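# Flip the inverted bottle upright and return it

## Task

A single bottle sitting in the crate is upside down. Rotate it so it stands the right way up and set it back inside the crate. The task fails if the crate or the tray ends up tilted or shifted from where it was. The result only counts if it stays put on its own, without a gripper holding it. Anything the robot is touching at the end must not settle downward by more than about a fingernail's width once released, or the task fails.

## Robot and tools

Robot: two 7-joint Kinova Gen3 arms, left_arm and right_arm, each with a Robotiq 2F-85 parallel gripper and a wrist camera. The base of left_arm sits at (-0.039, +0.400, 0) m and right_arm at (+0.010, -0.346, 0) m, each turned slightly about z. Joint ranges in rad: shoulder ±2.250, elbow ±2.580, wrist pitch ±2.100; the waist and the roll joints can turn ±69.115. Load limits in N m: 49.6 for the first four joints, 31.2 for the three wrist joints. A held object's weight adds to the load.

Frames: every pose uses one shared scene frame. The origin is on the table top midway between the arms, +x points out over the table, +z points up, and left_arm is on the +y side. The names left and right do not describe sides of a camera image. In the gripper's own frame the fingers extend along +z and close along y. end_effector_position is the spot between the pads when they are shut; closed fingertips reach about 19 mm past it, open ones about 6 mm. Closing pushes the tips about 13 mm farther from the wrist, so keep that clearance above a surface. Reported hand positions can be slightly off, more so at long reach.

execute_actions(actions, pictures): actions is a list holding at most one item. An empty list only returns the current state. An action item is {"rows": [...], "steps": n}: 1 to 15 rows, n from 1 to 15 (default 15), each step lasting 1/30 s; each row is used for one step and the last row repeats if rows run out. A wait item is {"steps": n} with n up to 300, counted from the previous result, so time spent replying is included. pictures (boolean) chooses whether camera images come back; by default they do. A refused call moves nothing.

Row layout: one flat list of 18 numbers covering both arms, always all 18. Numbers 1 to 9 are left_arm: x, y, z in metres, then qw, qx, qy, qz (w first), then gripper position, then gripper speed. Numbers 10 to 18 are the same nine for right_arm. Position and quaternion are absolute targets in the scene frame, not offsets. Gripper position and speed each lie in [-1, 1]. A target more than 0.6 m from that arm's last reported position along any gripper axis is refused. Each control step the commanded pose is clipped to within 70 mm and 16 degrees of the measured pose; position has priority over orientation when both cannot be met. To hold an orientation, repeat the same quaternion every row rather than copying a drifted reported value. To keep an arm still, resend its last reported pose and its current gripper numbers; a 0 in the gripper slots is a real command, not a blank.

Gripper numbers: position +1 is fully open (85 mm), 0 is roughly 41 mm, pads touch near -0.8, and -1 closes until blocked. To grip, send -1 and keep sending it. For a softer grip, open and then command just under the object's width. To release, send something wider than the object. Speed -1 is about 20 mm/s, 0 about 85, +1 about 150. Full grip force is set by the arm, roughly 190 to 235 N per pad. Fingers stay put until the position number changes by 0.01 or more, but re-close by themselves if the object slips or yields. position_measured_pct is about 50 minus 50 times the position, 0 when open; stopping below about 90 means something is held or blocking, about 90 or more means the pads met on nothing or on something very thin.

move(target, speed): target is one 18-number row as above (absolute poses). speed is path top speed in m/s, 0.002 to 0.5, default 0.25; rotation is capped at twice that in rad/s. Both grippers follow straight lines ending together, lasting 0.5 to 10 s; longer paths are cut off at 10 s. Paths ignore obstacles and the other arm, and real motion lags and can overshoot speed near a straight elbow. Gripper numbers are applied at the start. The result adds a move: line with the ending (done, off_target, moving, held, fault), any limits (paced means the pose was clipped; held means a check blocked steps, after which the arm may jump quickly), and each gripper's distance from its target. Faster contact hits harder, and a target past the contact point presses harder.

wait(seconds): 0 to 10 s, sends nothing new.

zoom_image(camera, region): camera is cam_head_left, cam_head_right, cam_left_wrist or cam_right_wrist (each 672x504); region is [x0, y0, x1, y1] pixels from the top-left, no larger than 504 by 504.

read_manual(section): only "licences"; no motion.

finished_scene(scene): pass the current scene number; it cannot be undone and reports whether the goal was met. A reply with no tool call also ends things.

Result lines: the state line `left_arm: …` | `right_arm: …` gives each gripper's position and quaternion. "pose unreachable" names an arm whose command the clearance check altered or stopped. HELD marks steps whose row was not fully sent. "Hand target" shows the pose each arm is currently driven toward. MOTOR HOT warns from 60 °C; at 75 °C an OVER-TEMPERATURE FAULT lets that arm sag. A torque fault, from contact reaching a joint's load limit, freezes that arm for 10 s and drops the rest of the call. The simulation keeps running while replies are written, and large moves may not finish in one action.

Avoid: arms touching or pushing each other, dropping or knocking anything off the table, tilting or shoving the crate or tray, slams and hard presses, and holding loads for long. Random brief tugs on held parts or pushes on loose ones may occur. Finish with the bottle resting upright in the crate, released.

Each tool is called as a command line: name --argument value for each argument, lists and objects as JSON in quotes; but a table of rows of numbers goes row by row, as --pt "numbers of a row", without its own name.

## Session

execute_actions --actions '[]'

Scene clock: 0.00 s of 7600.00 s.
left_arm: end_effector_position=(+0.3777, +0.0487, +0.3070) position_measured_pct=0.0 end_effector_quat_wxyz=(+0.167, -0.366, +0.889, +0.219) | right_arm: end_effector_position=(+0.1021, -0.1109, +0.2017) position_measured_pct=0.0 end_effector_quat_wxyz=(+0.030, +0.702, +0.711, +0.003)
Joint positions: left_arm=[ 1.087  0.879 -0.426  0.664 -0.183  1.893  3.019] | right_arm=[-1.967  0.013  0.43   2.221  0.06   0.937 -1.376]
Joint velocities: left_arm=[-0.     0.    -0.002 -0.001 -0.     0.001  0.   ] | right_arm=[-0.    -0.001 -0.     0.001 -0.001  0.001  0.   ]
Hand target (left_arm): +0.378, +0.049, +0.307; +0.167, -0.366, +0.889, +0.219
Hand target (right_arm): +0.102, -0.111, +0.202; +0.030, +0.702, +0.711, +0.003

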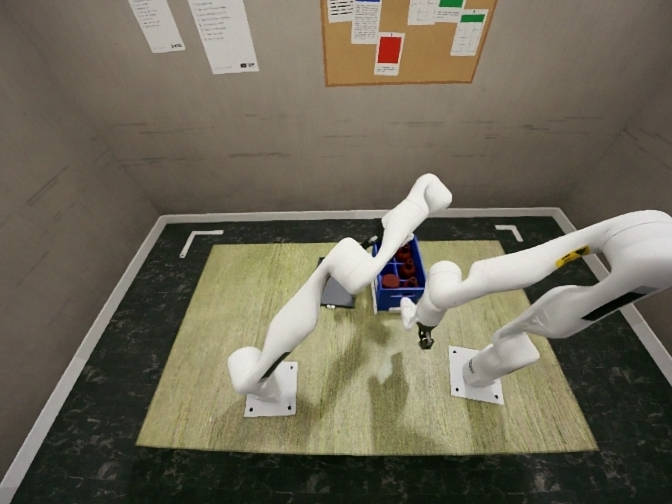

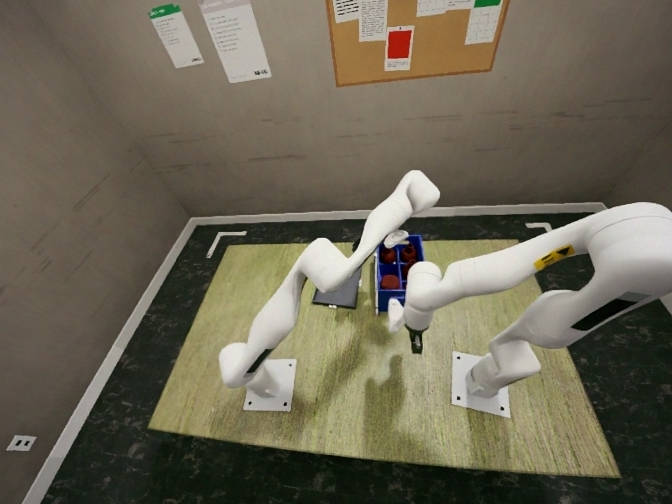

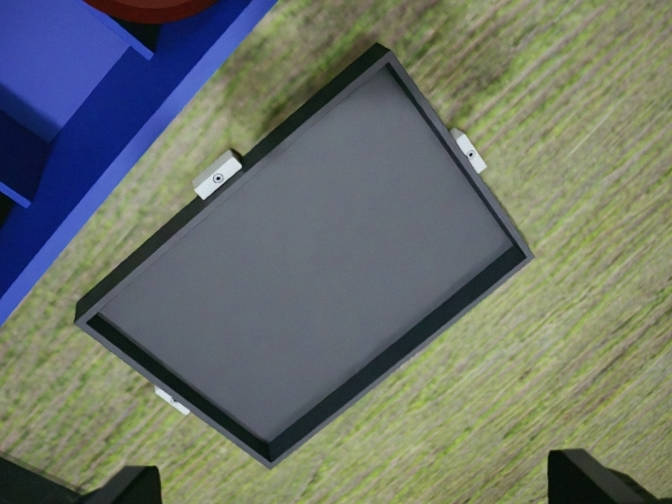

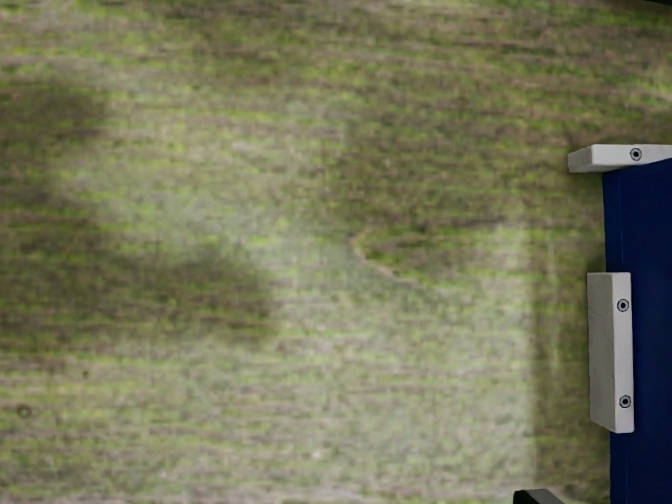

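move --target '[0.2,0.3,0.35,0,0,1,0,1,0, 0.36,-0.14,0.42,0,0.707,0.707,0,1,0]'

Scene clock: 3.27 s of 7600.00 s.
left_arm: end_effector_position=(+0.2000, +0.2997, +0.3501) position_measured_pct=0.0 end_effector_quat_wxyz=(-0.001, -0.001, +1.000, -0.001) | right_arm: end_effector_position=(+0.3586, -0.1404, +0.4201) position_measured_pct=0.0 end_effector_quat_wxyz=(-0.001, +0.707, +0.707, -0.001)
Joint positions: left_arm=[ 0.944 -0.125 -0.496  1.814 -0.058  1.439  1.972] | right_arm=[-1.369  0.282  0.859  1.254 -0.216  1.701 -0.372]
Joint velocities: left_arm=[-0.    -0.005 -0.    -0.    -0.    -0.     0.   ] | right_arm=[ 0.013  0.014  0.007 -0.002 -0.003  0.001  0.004]
Hand target (left_arm): +0.200, +0.300, +0.350; -0.001, -0.001, +1.000, -0.001
Hand target (right_arm): +0.359, -0.141, +0.420; -0.001, +0.708, +0.707, -0.002
Off the commanded pose (left_arm): 0.000 m, 0 deg.
Off the commanded pose (right_arm): 0.001 m, 0 deg.
move: done

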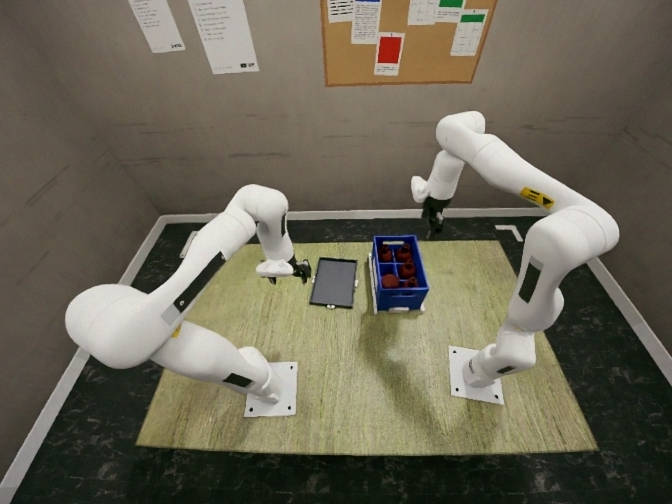

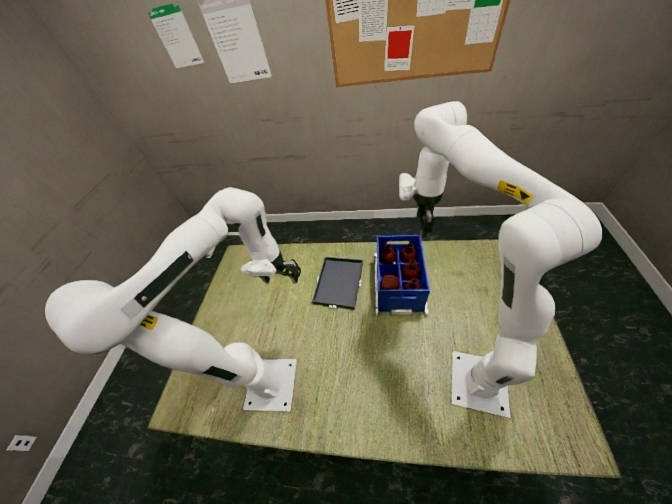

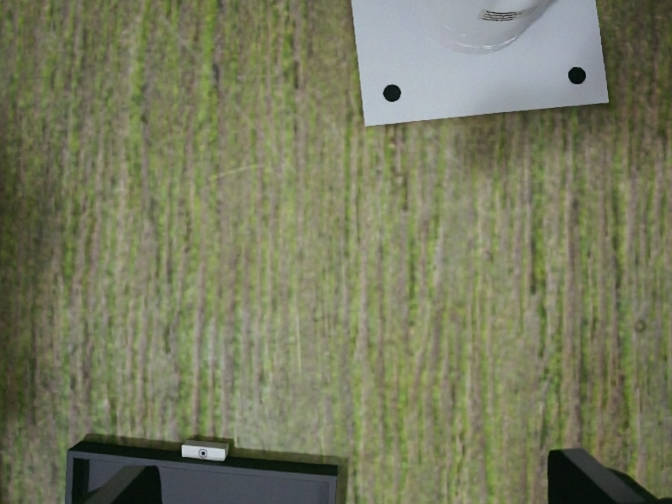

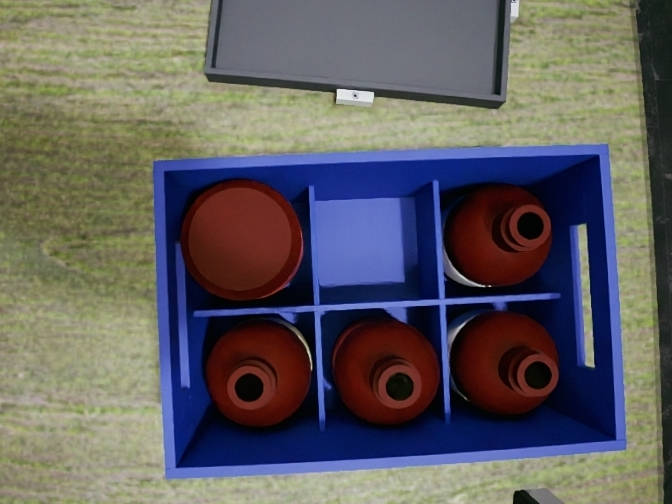

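move --target '[0.2,0.3,0.35,0,0,1,0,1,0, 0.313,-0.10,0.27,0,0.707,0.707,0,1,0]'

zoom_image --camera "cam_head_left" --region '[340,190,480,330]'

Scene clock: 7.53 s of 7600.00 s.
left_arm: end_effector_position=(+0.2000, +0.3000, +0.3500) position_measured_pct=0.0 end_effector_quat_wxyz=(-0.000, -0.000, +1.000, +0.000) | right_arm: end_effector_position=(+0.3134, -0.1002, +0.2701) position_measured_pct=0.0 end_effector_quat_wxyz=(+0.000, +0.707, +0.707, +0.000)
Joint positions: left_arm=[ 0.945 -0.126 -0.495  1.815 -0.06   1.438  1.973] | right_arm=[-1.538  0.291  0.797  1.727 -0.22   1.215 -0.499]
Joint velocities: left_arm=[-0.    -0.    -0.001 -0.     0.     0.    -0.   ] | right_arm=[-0.002  0.001 -0.001  0.001  0.001 -0.001 -0.002]
Hand target (left_arm): +0.200, +0.300, +0.350; -0.000, +0.000, +1.000, +0.000
Hand target (right_arm): +0.313, -0.100, +0.270; +0.000, +0.707, +0.708, +0.000
Off the commanded pose (left_arm): 0.000 m, 0 deg.
Off the commanded pose (right_arm): 0.000 m, 0 deg.
After step 90, 0.20 s passed at rest.
move: done

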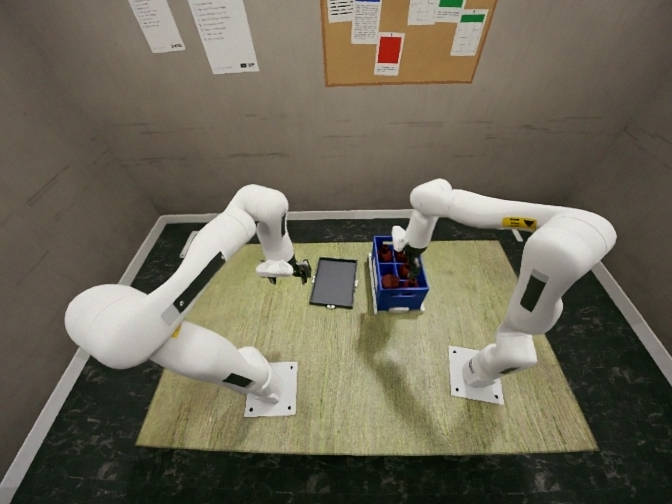

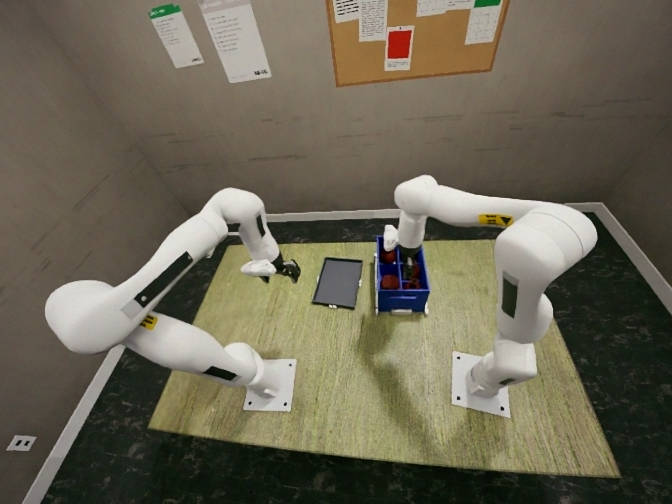

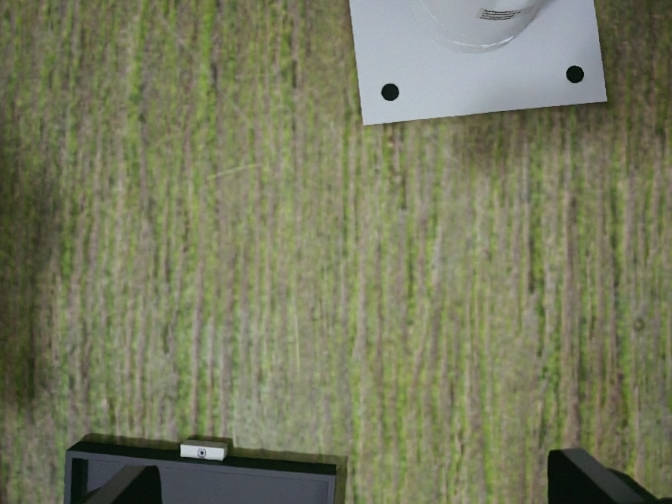

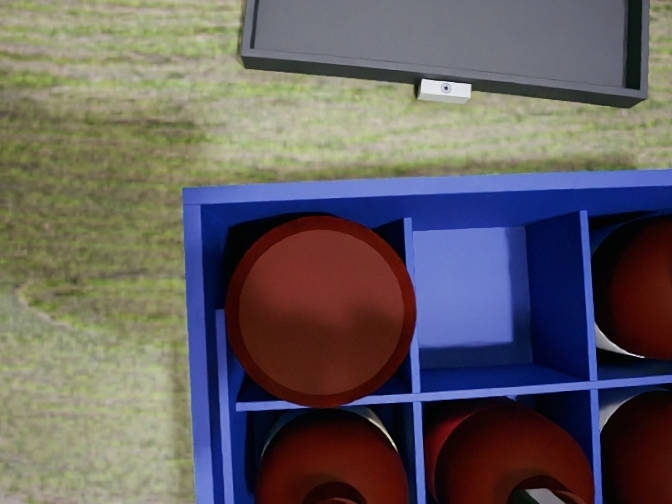

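Region (340, 190, 480, 330) of cam_head_left's 672x504 image, scaled by 3.600, with more detail than that image has.

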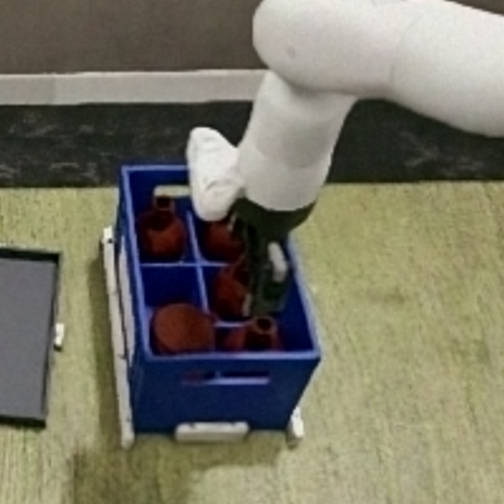

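move --target '[0.2,0.3,0.35,0,0,1,0,1,0, 0.316,-0.058,0.19,0,0.924,0.383,0,1,0]'

zoom_image --camera "cam_head_left" --region '[350,230,440,320]'

Scene clock: 12.77 s of 7600.00 s.
left_arm: end_effector_position=(+0.2000, +0.3000, +0.3500) position_measured_pct=0.0 end_effector_quat_wxyz=(+0.000, -0.000, +1.000, +0.000) | right_arm: end_effector_position=(+0.3160, -0.0580, +0.1900) position_measured_pct=0.0 end_effector_quat_wxyz=(-0.000, +0.924, +0.383, -0.000)
Joint positions: left_arm=[ 0.945 -0.126 -0.495  1.815 -0.06   1.438  1.973] | right_arm=[-1.609  0.517  0.904  1.794 -0.463  1.058 -1.133]
Joint velocities: left_arm=[ 0.    -0.    -0.001 -0.     0.    -0.    -0.   ] | right_arm=[ 0.     0.002 -0.003 -0.001  0.001 -0.001 -0.002]
Hand target (left_arm): +0.200, +0.300, +0.350; -0.000, +0.000, +1.000, +0.000
Hand target (right_arm): +0.316, -0.058, +0.190; -0.000, +0.924, +0.383, -0.000
Off the commanded pose (left_arm): 0.000 m, 0 deg.
Off the commanded pose (right_arm): 0.000 m, 0 deg.
After step 90, 0.30 s passed at rest.
move: done

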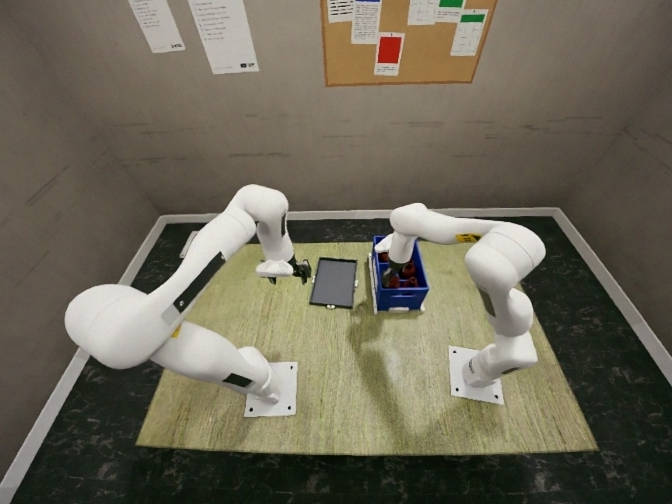

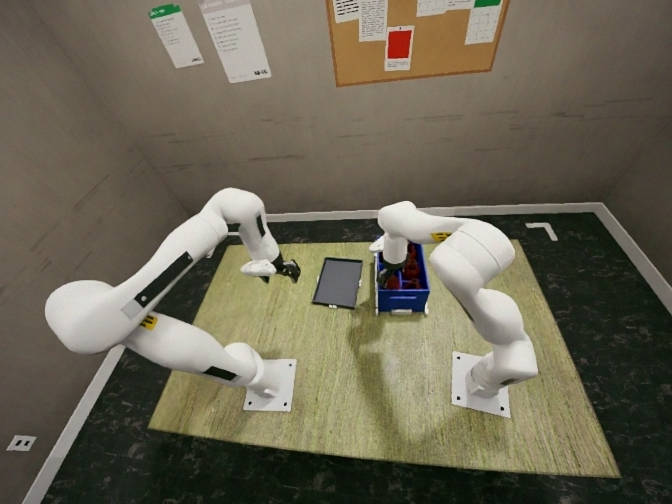

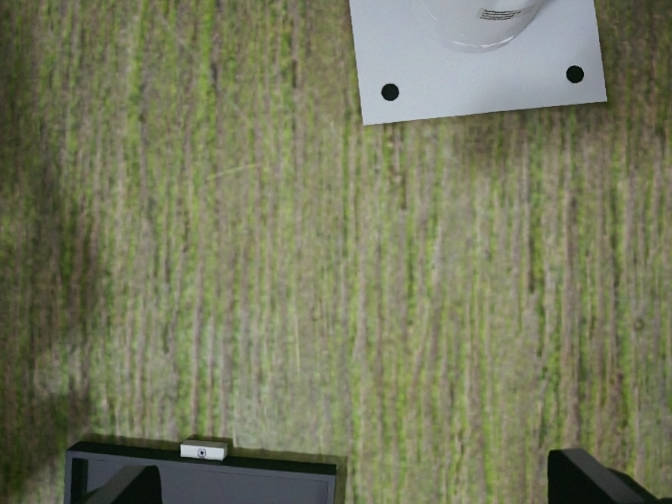

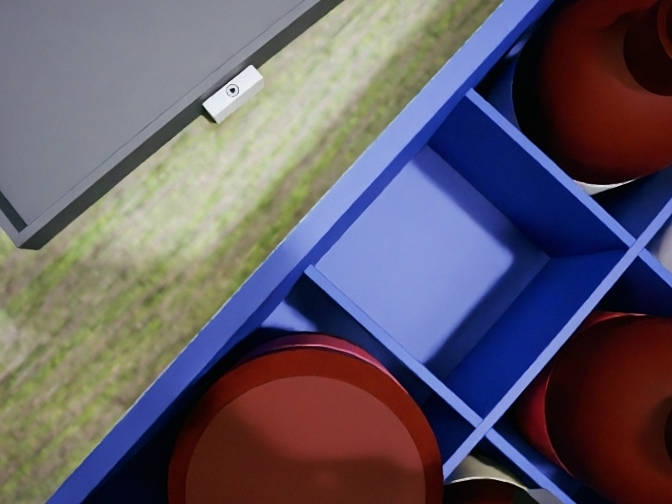

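Region (350, 230, 440, 320) of cam_head_left's 672x504 image, scaled by 5.600, with more detail than that image has.

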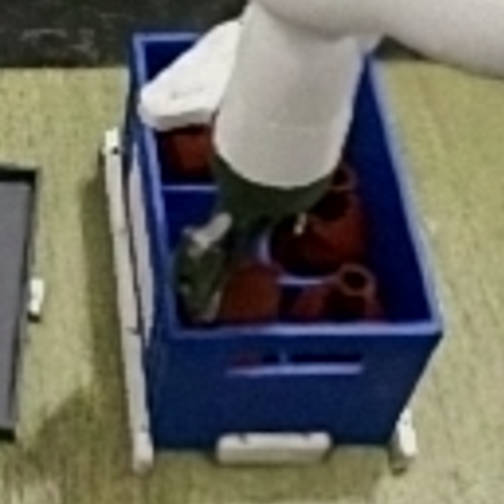

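move --target '[0.2,0.3,0.35,0,0,1,0,1,0, 0.317,-0.056,0.142,0,0.924,0.383,0,1,0]' --speed 0.03

Scene clock: 15.07 s of 7600.00 s.
left_arm: end_effector_position=(+0.2000, +0.3000, +0.3500) position_measured_pct=0.0 end_effector_quat_wxyz=(+0.000, -0.000, +1.000, +0.000) | right_arm: end_effector_position=(+0.3183, -0.0560, +0.1425) position_measured_pct=0.0 end_effector_quat_wxyz=(-0.000, +0.924, +0.382, +0.001)
Joint positions: left_arm=[ 0.945 -0.126 -0.495  1.815 -0.06   1.438  1.973] | right_arm=[-1.559  0.591  0.841  1.856 -0.542  0.936 -1.071]
Joint velocities: left_arm=[-0.    -0.    -0.001 -0.    -0.     0.    -0.   ] | right_arm=[ 0.001  0.002 -0.004  0.001 -0.    -0.    -0.   ]
Hand target (left_arm): +0.200, +0.300, +0.350; -0.000, +0.000, +1.000, +0.000
Hand target (right_arm): +0.317, -0.056, +0.142; -0.000, +0.924, +0.383, -0.000
Off the commanded pose (left_arm): 0.000 m, 0 deg.
Off the commanded pose (right_arm): 0.001 m, 0 deg.
move: done

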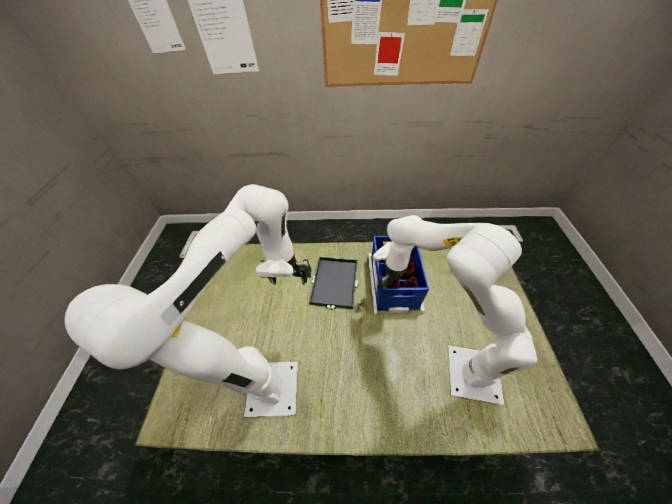

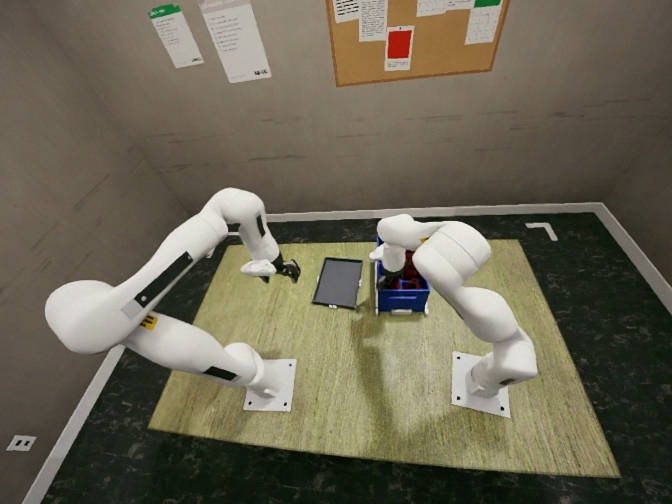

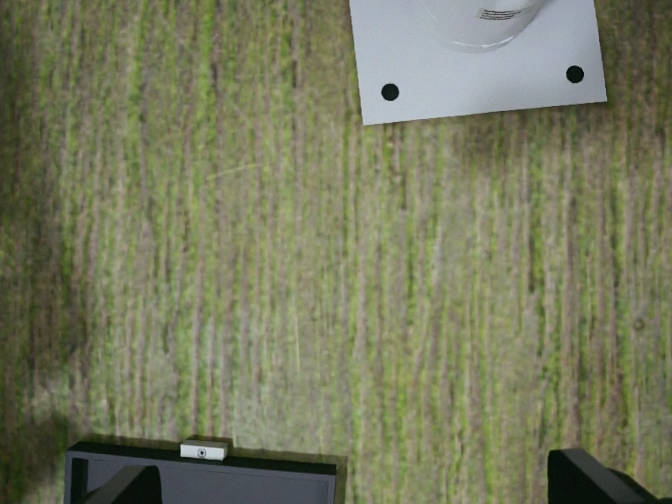

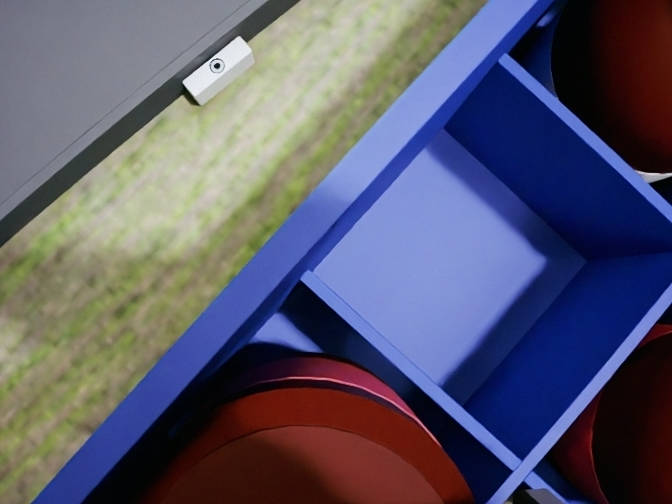

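move --target '[0.2,0.3,0.35,0,0,1,0,1,0, 0.317,-0.056,0.144,0,0.924,0.383,0,-1,-0.6]' --speed 0.03

move --target '[0.2,0.3,0.35,0,0,1,0,1,0, 0.317,-0.056,0.36,0,0.924,0.383,0,-1,-0.6]' --speed 0.12

Scene clock: 16.77 s of 7600.00 s.
left_arm: end_effector_position=(+0.2000, +0.3000, +0.3500) position_measured_pct=0.0 end_effector_quat_wxyz=(+0.000, -0.000, +1.000, +0.000) | right_arm: end_effector_position=(+0.3177, -0.0557, +0.1450) position_measured_pct=18.3 end_effector_quat_wxyz=(-0.001, +0.924, +0.383, +0.001)
Joint positions: left_arm=[ 0.945 -0.126 -0.495  1.815 -0.06   1.438  1.973] | right_arm=[-1.562  0.587  0.844  1.854 -0.538  0.943 -1.075]
Joint velocities: left_arm=[ 0.     0.    -0.     0.    -0.     0.    -0.001] | right_arm=[ 0.001  0.    -0.001 -0.    -0.    -0.001 -0.   ]
Hand target (left_arm): +0.200, +0.300, +0.350; -0.000, +0.000, +1.000, -0.000
Hand target (right_arm): +0.317, -0.056, +0.144; +0.000, +0.924, +0.383, +0.000
Off the commanded pose (left_arm): 0.000 m, 0 deg.
Off the commanded pose (right_arm): 0.001 m, 0 deg.
move: done

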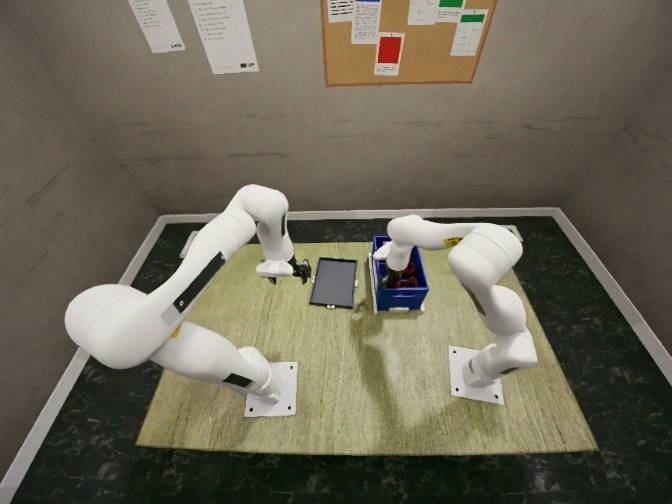

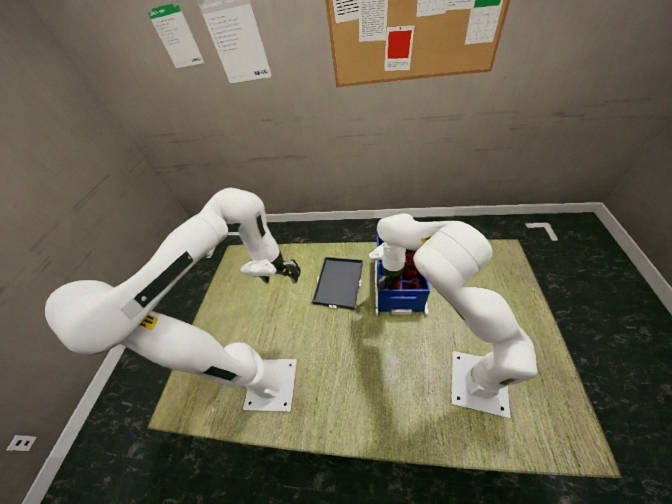

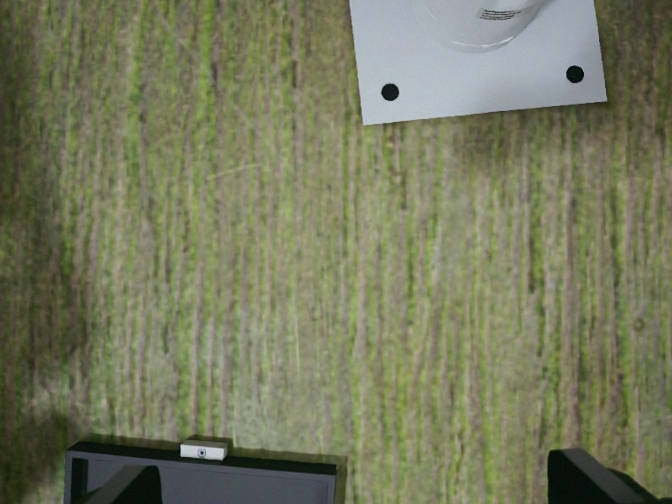

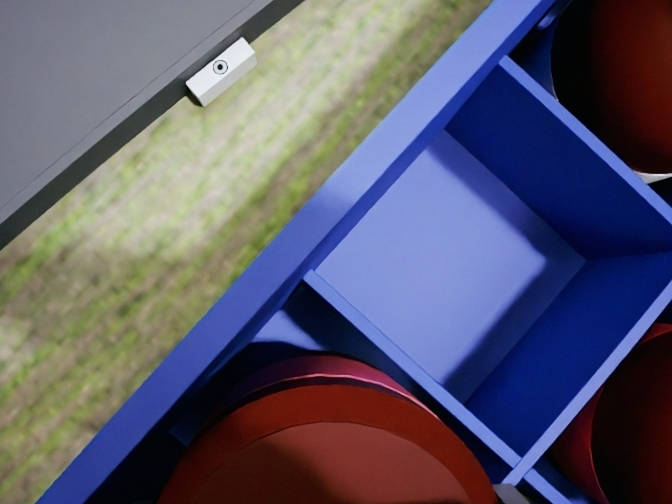

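Scene clock: 18.90 s of 7600.00 s.
left_arm: end_effector_position=(+0.2000, +0.3000, +0.3500) position_measured_pct=0.0 end_effector_quat_wxyz=(+0.000, -0.000, +1.000, +0.000) | right_arm: end_effector_position=(+0.3171, -0.0558, +0.3602) position_measured_pct=18.3 end_effector_quat_wxyz=(+0.001, +0.924, +0.382, +0.000)
Joint positions: left_arm=[ 0.945 -0.126 -0.495  1.815 -0.06   1.438  1.973] | right_arm=[-1.667  0.369  1.003  1.397 -0.308  1.54  -1.288]
Joint velocities: left_arm=[ 0.    -0.     0.001  0.    -0.     0.    -0.   ] | right_arm=[ 0.001  0.003  0.002 -0.001  0.    -0.001  0.   ]
Hand target (left_arm): +0.200, +0.300, +0.350; -0.000, +0.000, +1.000, +0.000
Hand target (right_arm): +0.317, -0.056, +0.360; +0.001, +0.924, +0.382, +0.000
Off the commanded pose (left_arm): 0.000 m, 0 deg.
Off the commanded pose (right_arm): 0.000 m, 0 deg.
move: done

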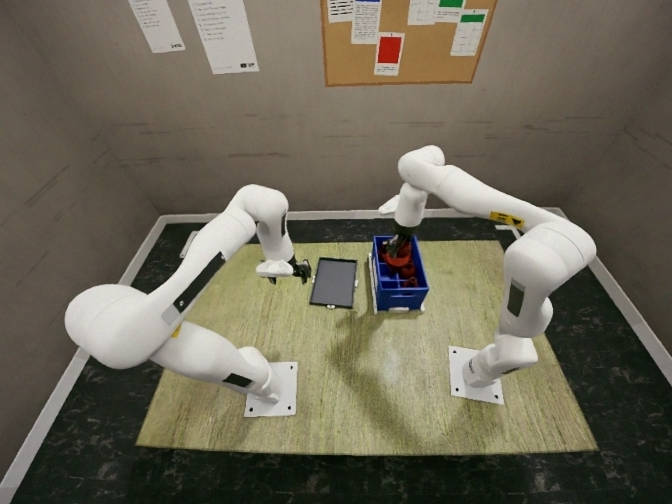

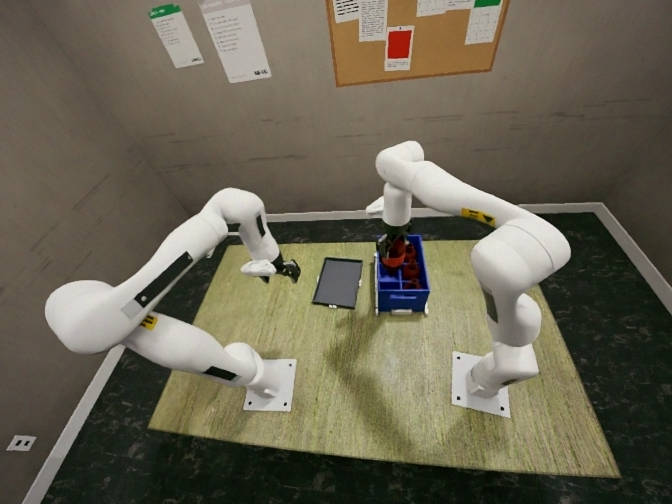

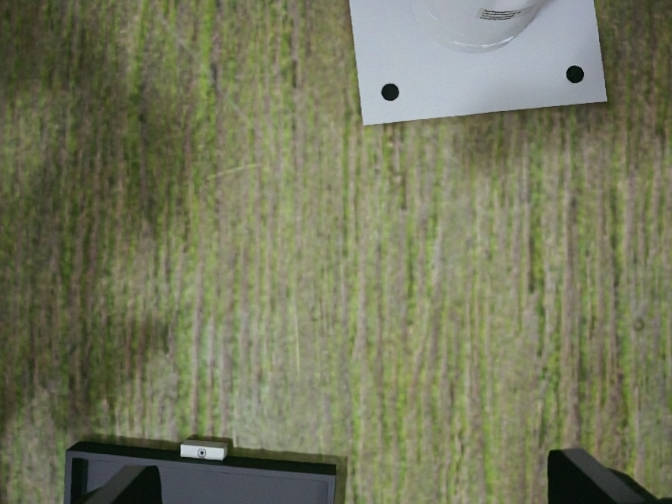

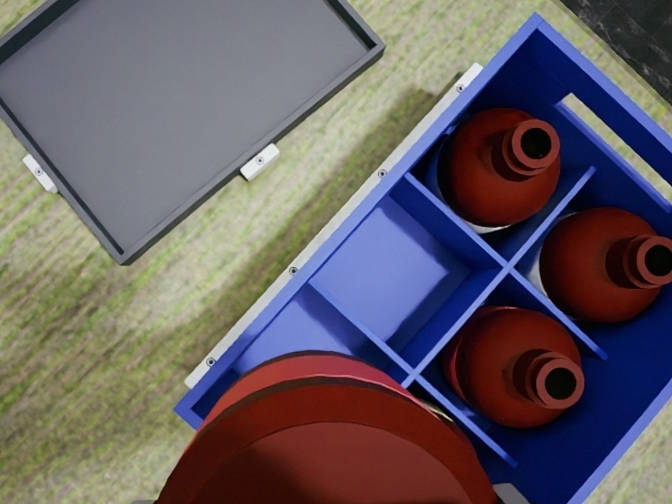

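move --target '[0.4,0.2,0.42,0,0,0.707,-0.707,1,0, 0.4,-0.05,0.42,-0.707,0.707,0,0,-1,-0.6]'

Scene clock: 24.10 s of 7600.00 s.
left_arm: end_effector_position=(+0.4009, +0.2005, +0.4203) position_measured_pct=0.0 end_effector_quat_wxyz=(+0.002, +0.001, +0.708, -0.706) | right_arm: end_effector_position=(+0.3994, -0.0494, +0.4198) position_measured_pct=18.3 end_effector_quat_wxyz=(+0.709, -0.705, -0.001, -0.000)
Joint positions: left_arm=[ 0.161  0.639 -0.61   1.754  1.531  2.099  0.752] | right_arm=[-0.708  0.563  0.71   2.002 -1.723  1.916 -0.699]
Joint velocities: left_arm=[-0.009  0.005 -0.    -0.001 -0.001  0.    -0.001] | right_arm=[ 0.003  0.004 -0.     0.    -0.001  0.001 -0.   ]
Hand target (left_arm): +0.401, +0.201, +0.420; +0.002, +0.001, +0.708, -0.706
Hand target (right_arm): +0.400, -0.049, +0.420; +0.709, -0.705, -0.001, -0.000
Off the commanded pose (left_arm): 0.001 m, 0 deg.
Off the commanded pose (right_arm): 0.001 m, 0 deg.
joint sent to its limit (left arm) — the command would take joint 6 (wrist pitch) past its upper limit, so that joint was sent only as far as its limit.
move: done

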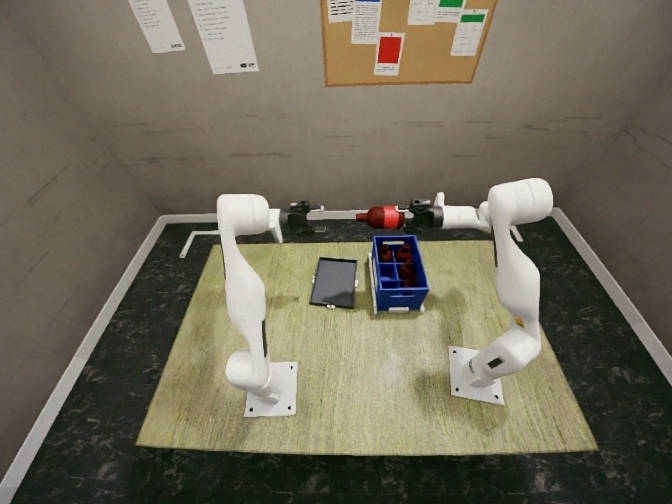

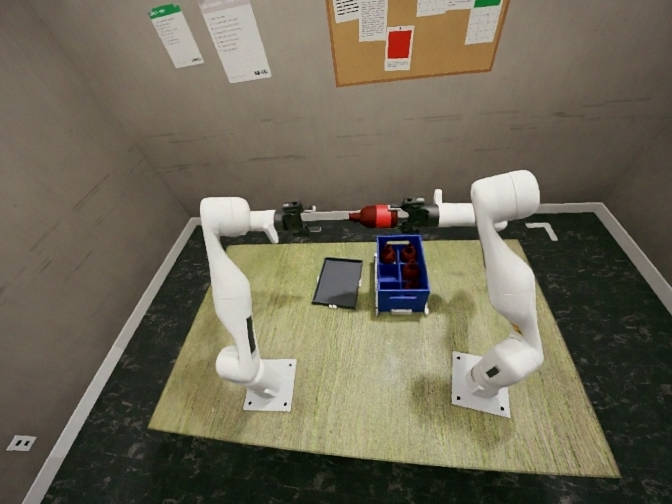

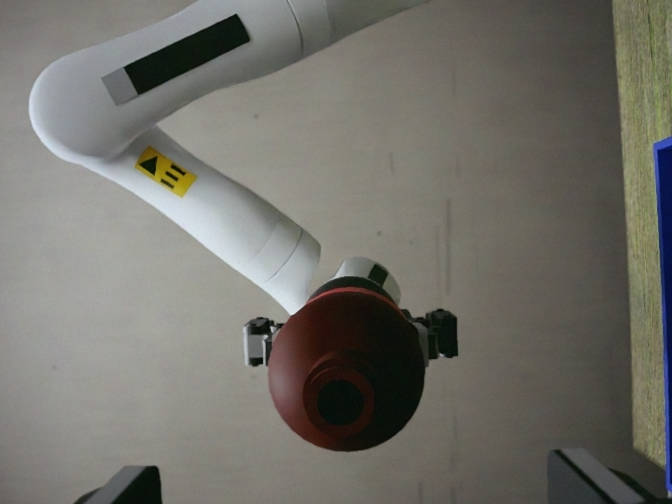

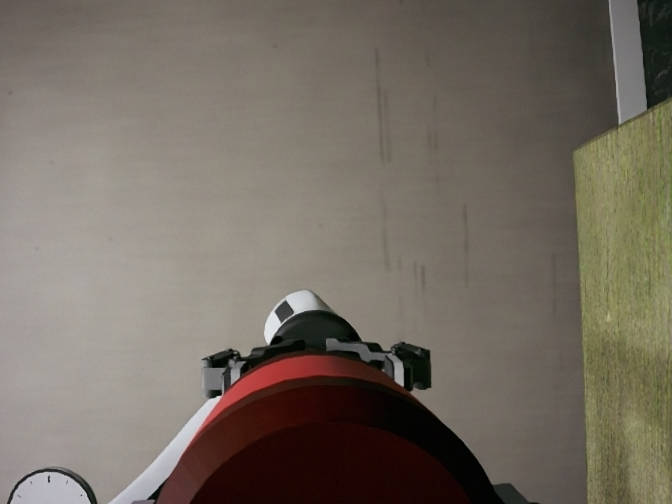

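Approach closer, partly closed.

move --target '[0.4,0.11,0.425,0,0,0.707,-0.707,0.3,0, 0.4,-0.05,0.42,-0.707,0.707,0,0,-1,-0.6]' --speed 0.12

zoom_image --camera "cam_head_left" --region '[310,170,430,260]'

Scene clock: 25.83 s of 7600.00 s.
left_arm: end_effector_position=(+0.4004, +0.1103, +0.4250) position_measured_pct=34.9 end_effector_quat_wxyz=(+0.000, -0.000, +0.707, -0.707) | right_arm: end_effector_position=(+0.4000, -0.0500, +0.4200) position_measured_pct=18.3 end_effector_quat_wxyz=(+0.707, -0.707, +0.000, +0.000)
Joint positions: left_arm=[ 0.338  0.597 -0.563  1.799  1.654  1.925  0.805] | right_arm=[-0.708  0.56   0.713  1.999 -1.719  1.912 -0.706]
Joint velocities: left_arm=[ 0.004 -0.003  0.003  0.001 -0.001 -0.002 -0.   ] | right_arm=[-0.001 -0.001 -0.002  0.    -0.    -0.    -0.   ]
Hand target (left_arm): +0.400, +0.110, +0.425; +0.000, -0.000, +0.707, -0.707
Hand target (right_arm): +0.400, -0.050, +0.420; +0.707, -0.707, -0.000, +0.000
Off the commanded pose (left_arm): 0.000 m, 0 deg.
Off the commanded pose (right_arm): 0.000 m, 0 deg.
move: done

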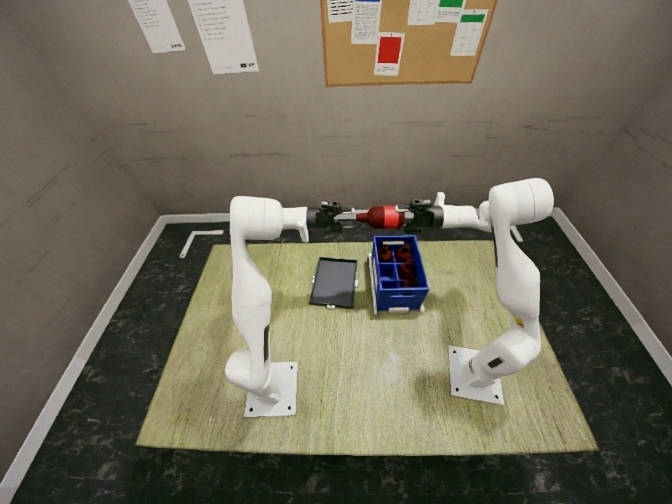

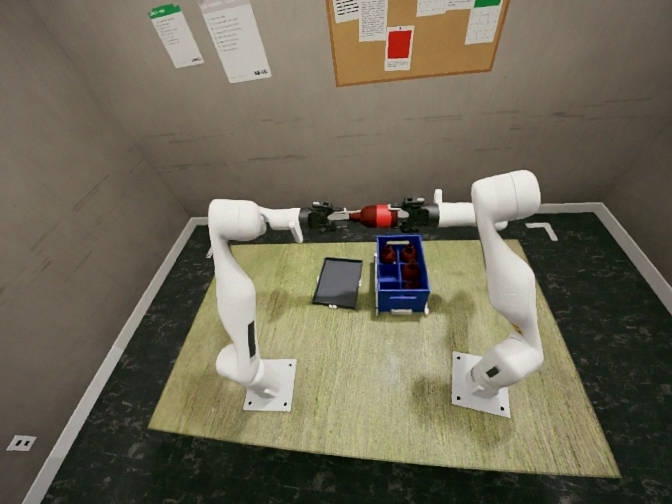

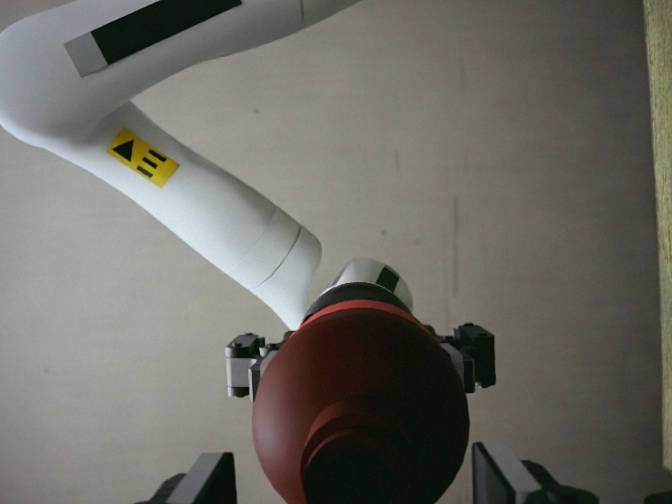

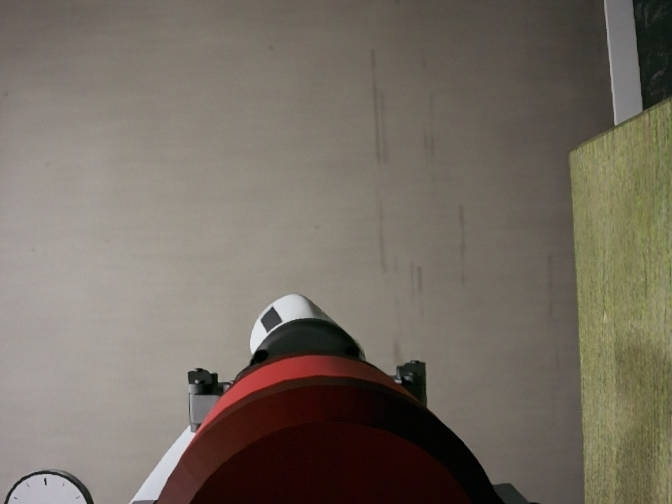

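Region (310, 170, 430, 260) of cam_head_left's 672x504 image, scaled by 4.200, with more detail than that image has; it fills the top 378 rows of this view, and the rest is white.

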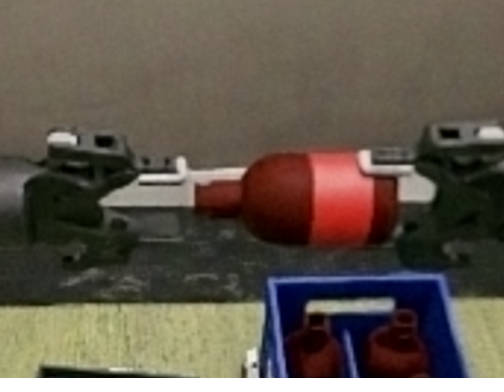

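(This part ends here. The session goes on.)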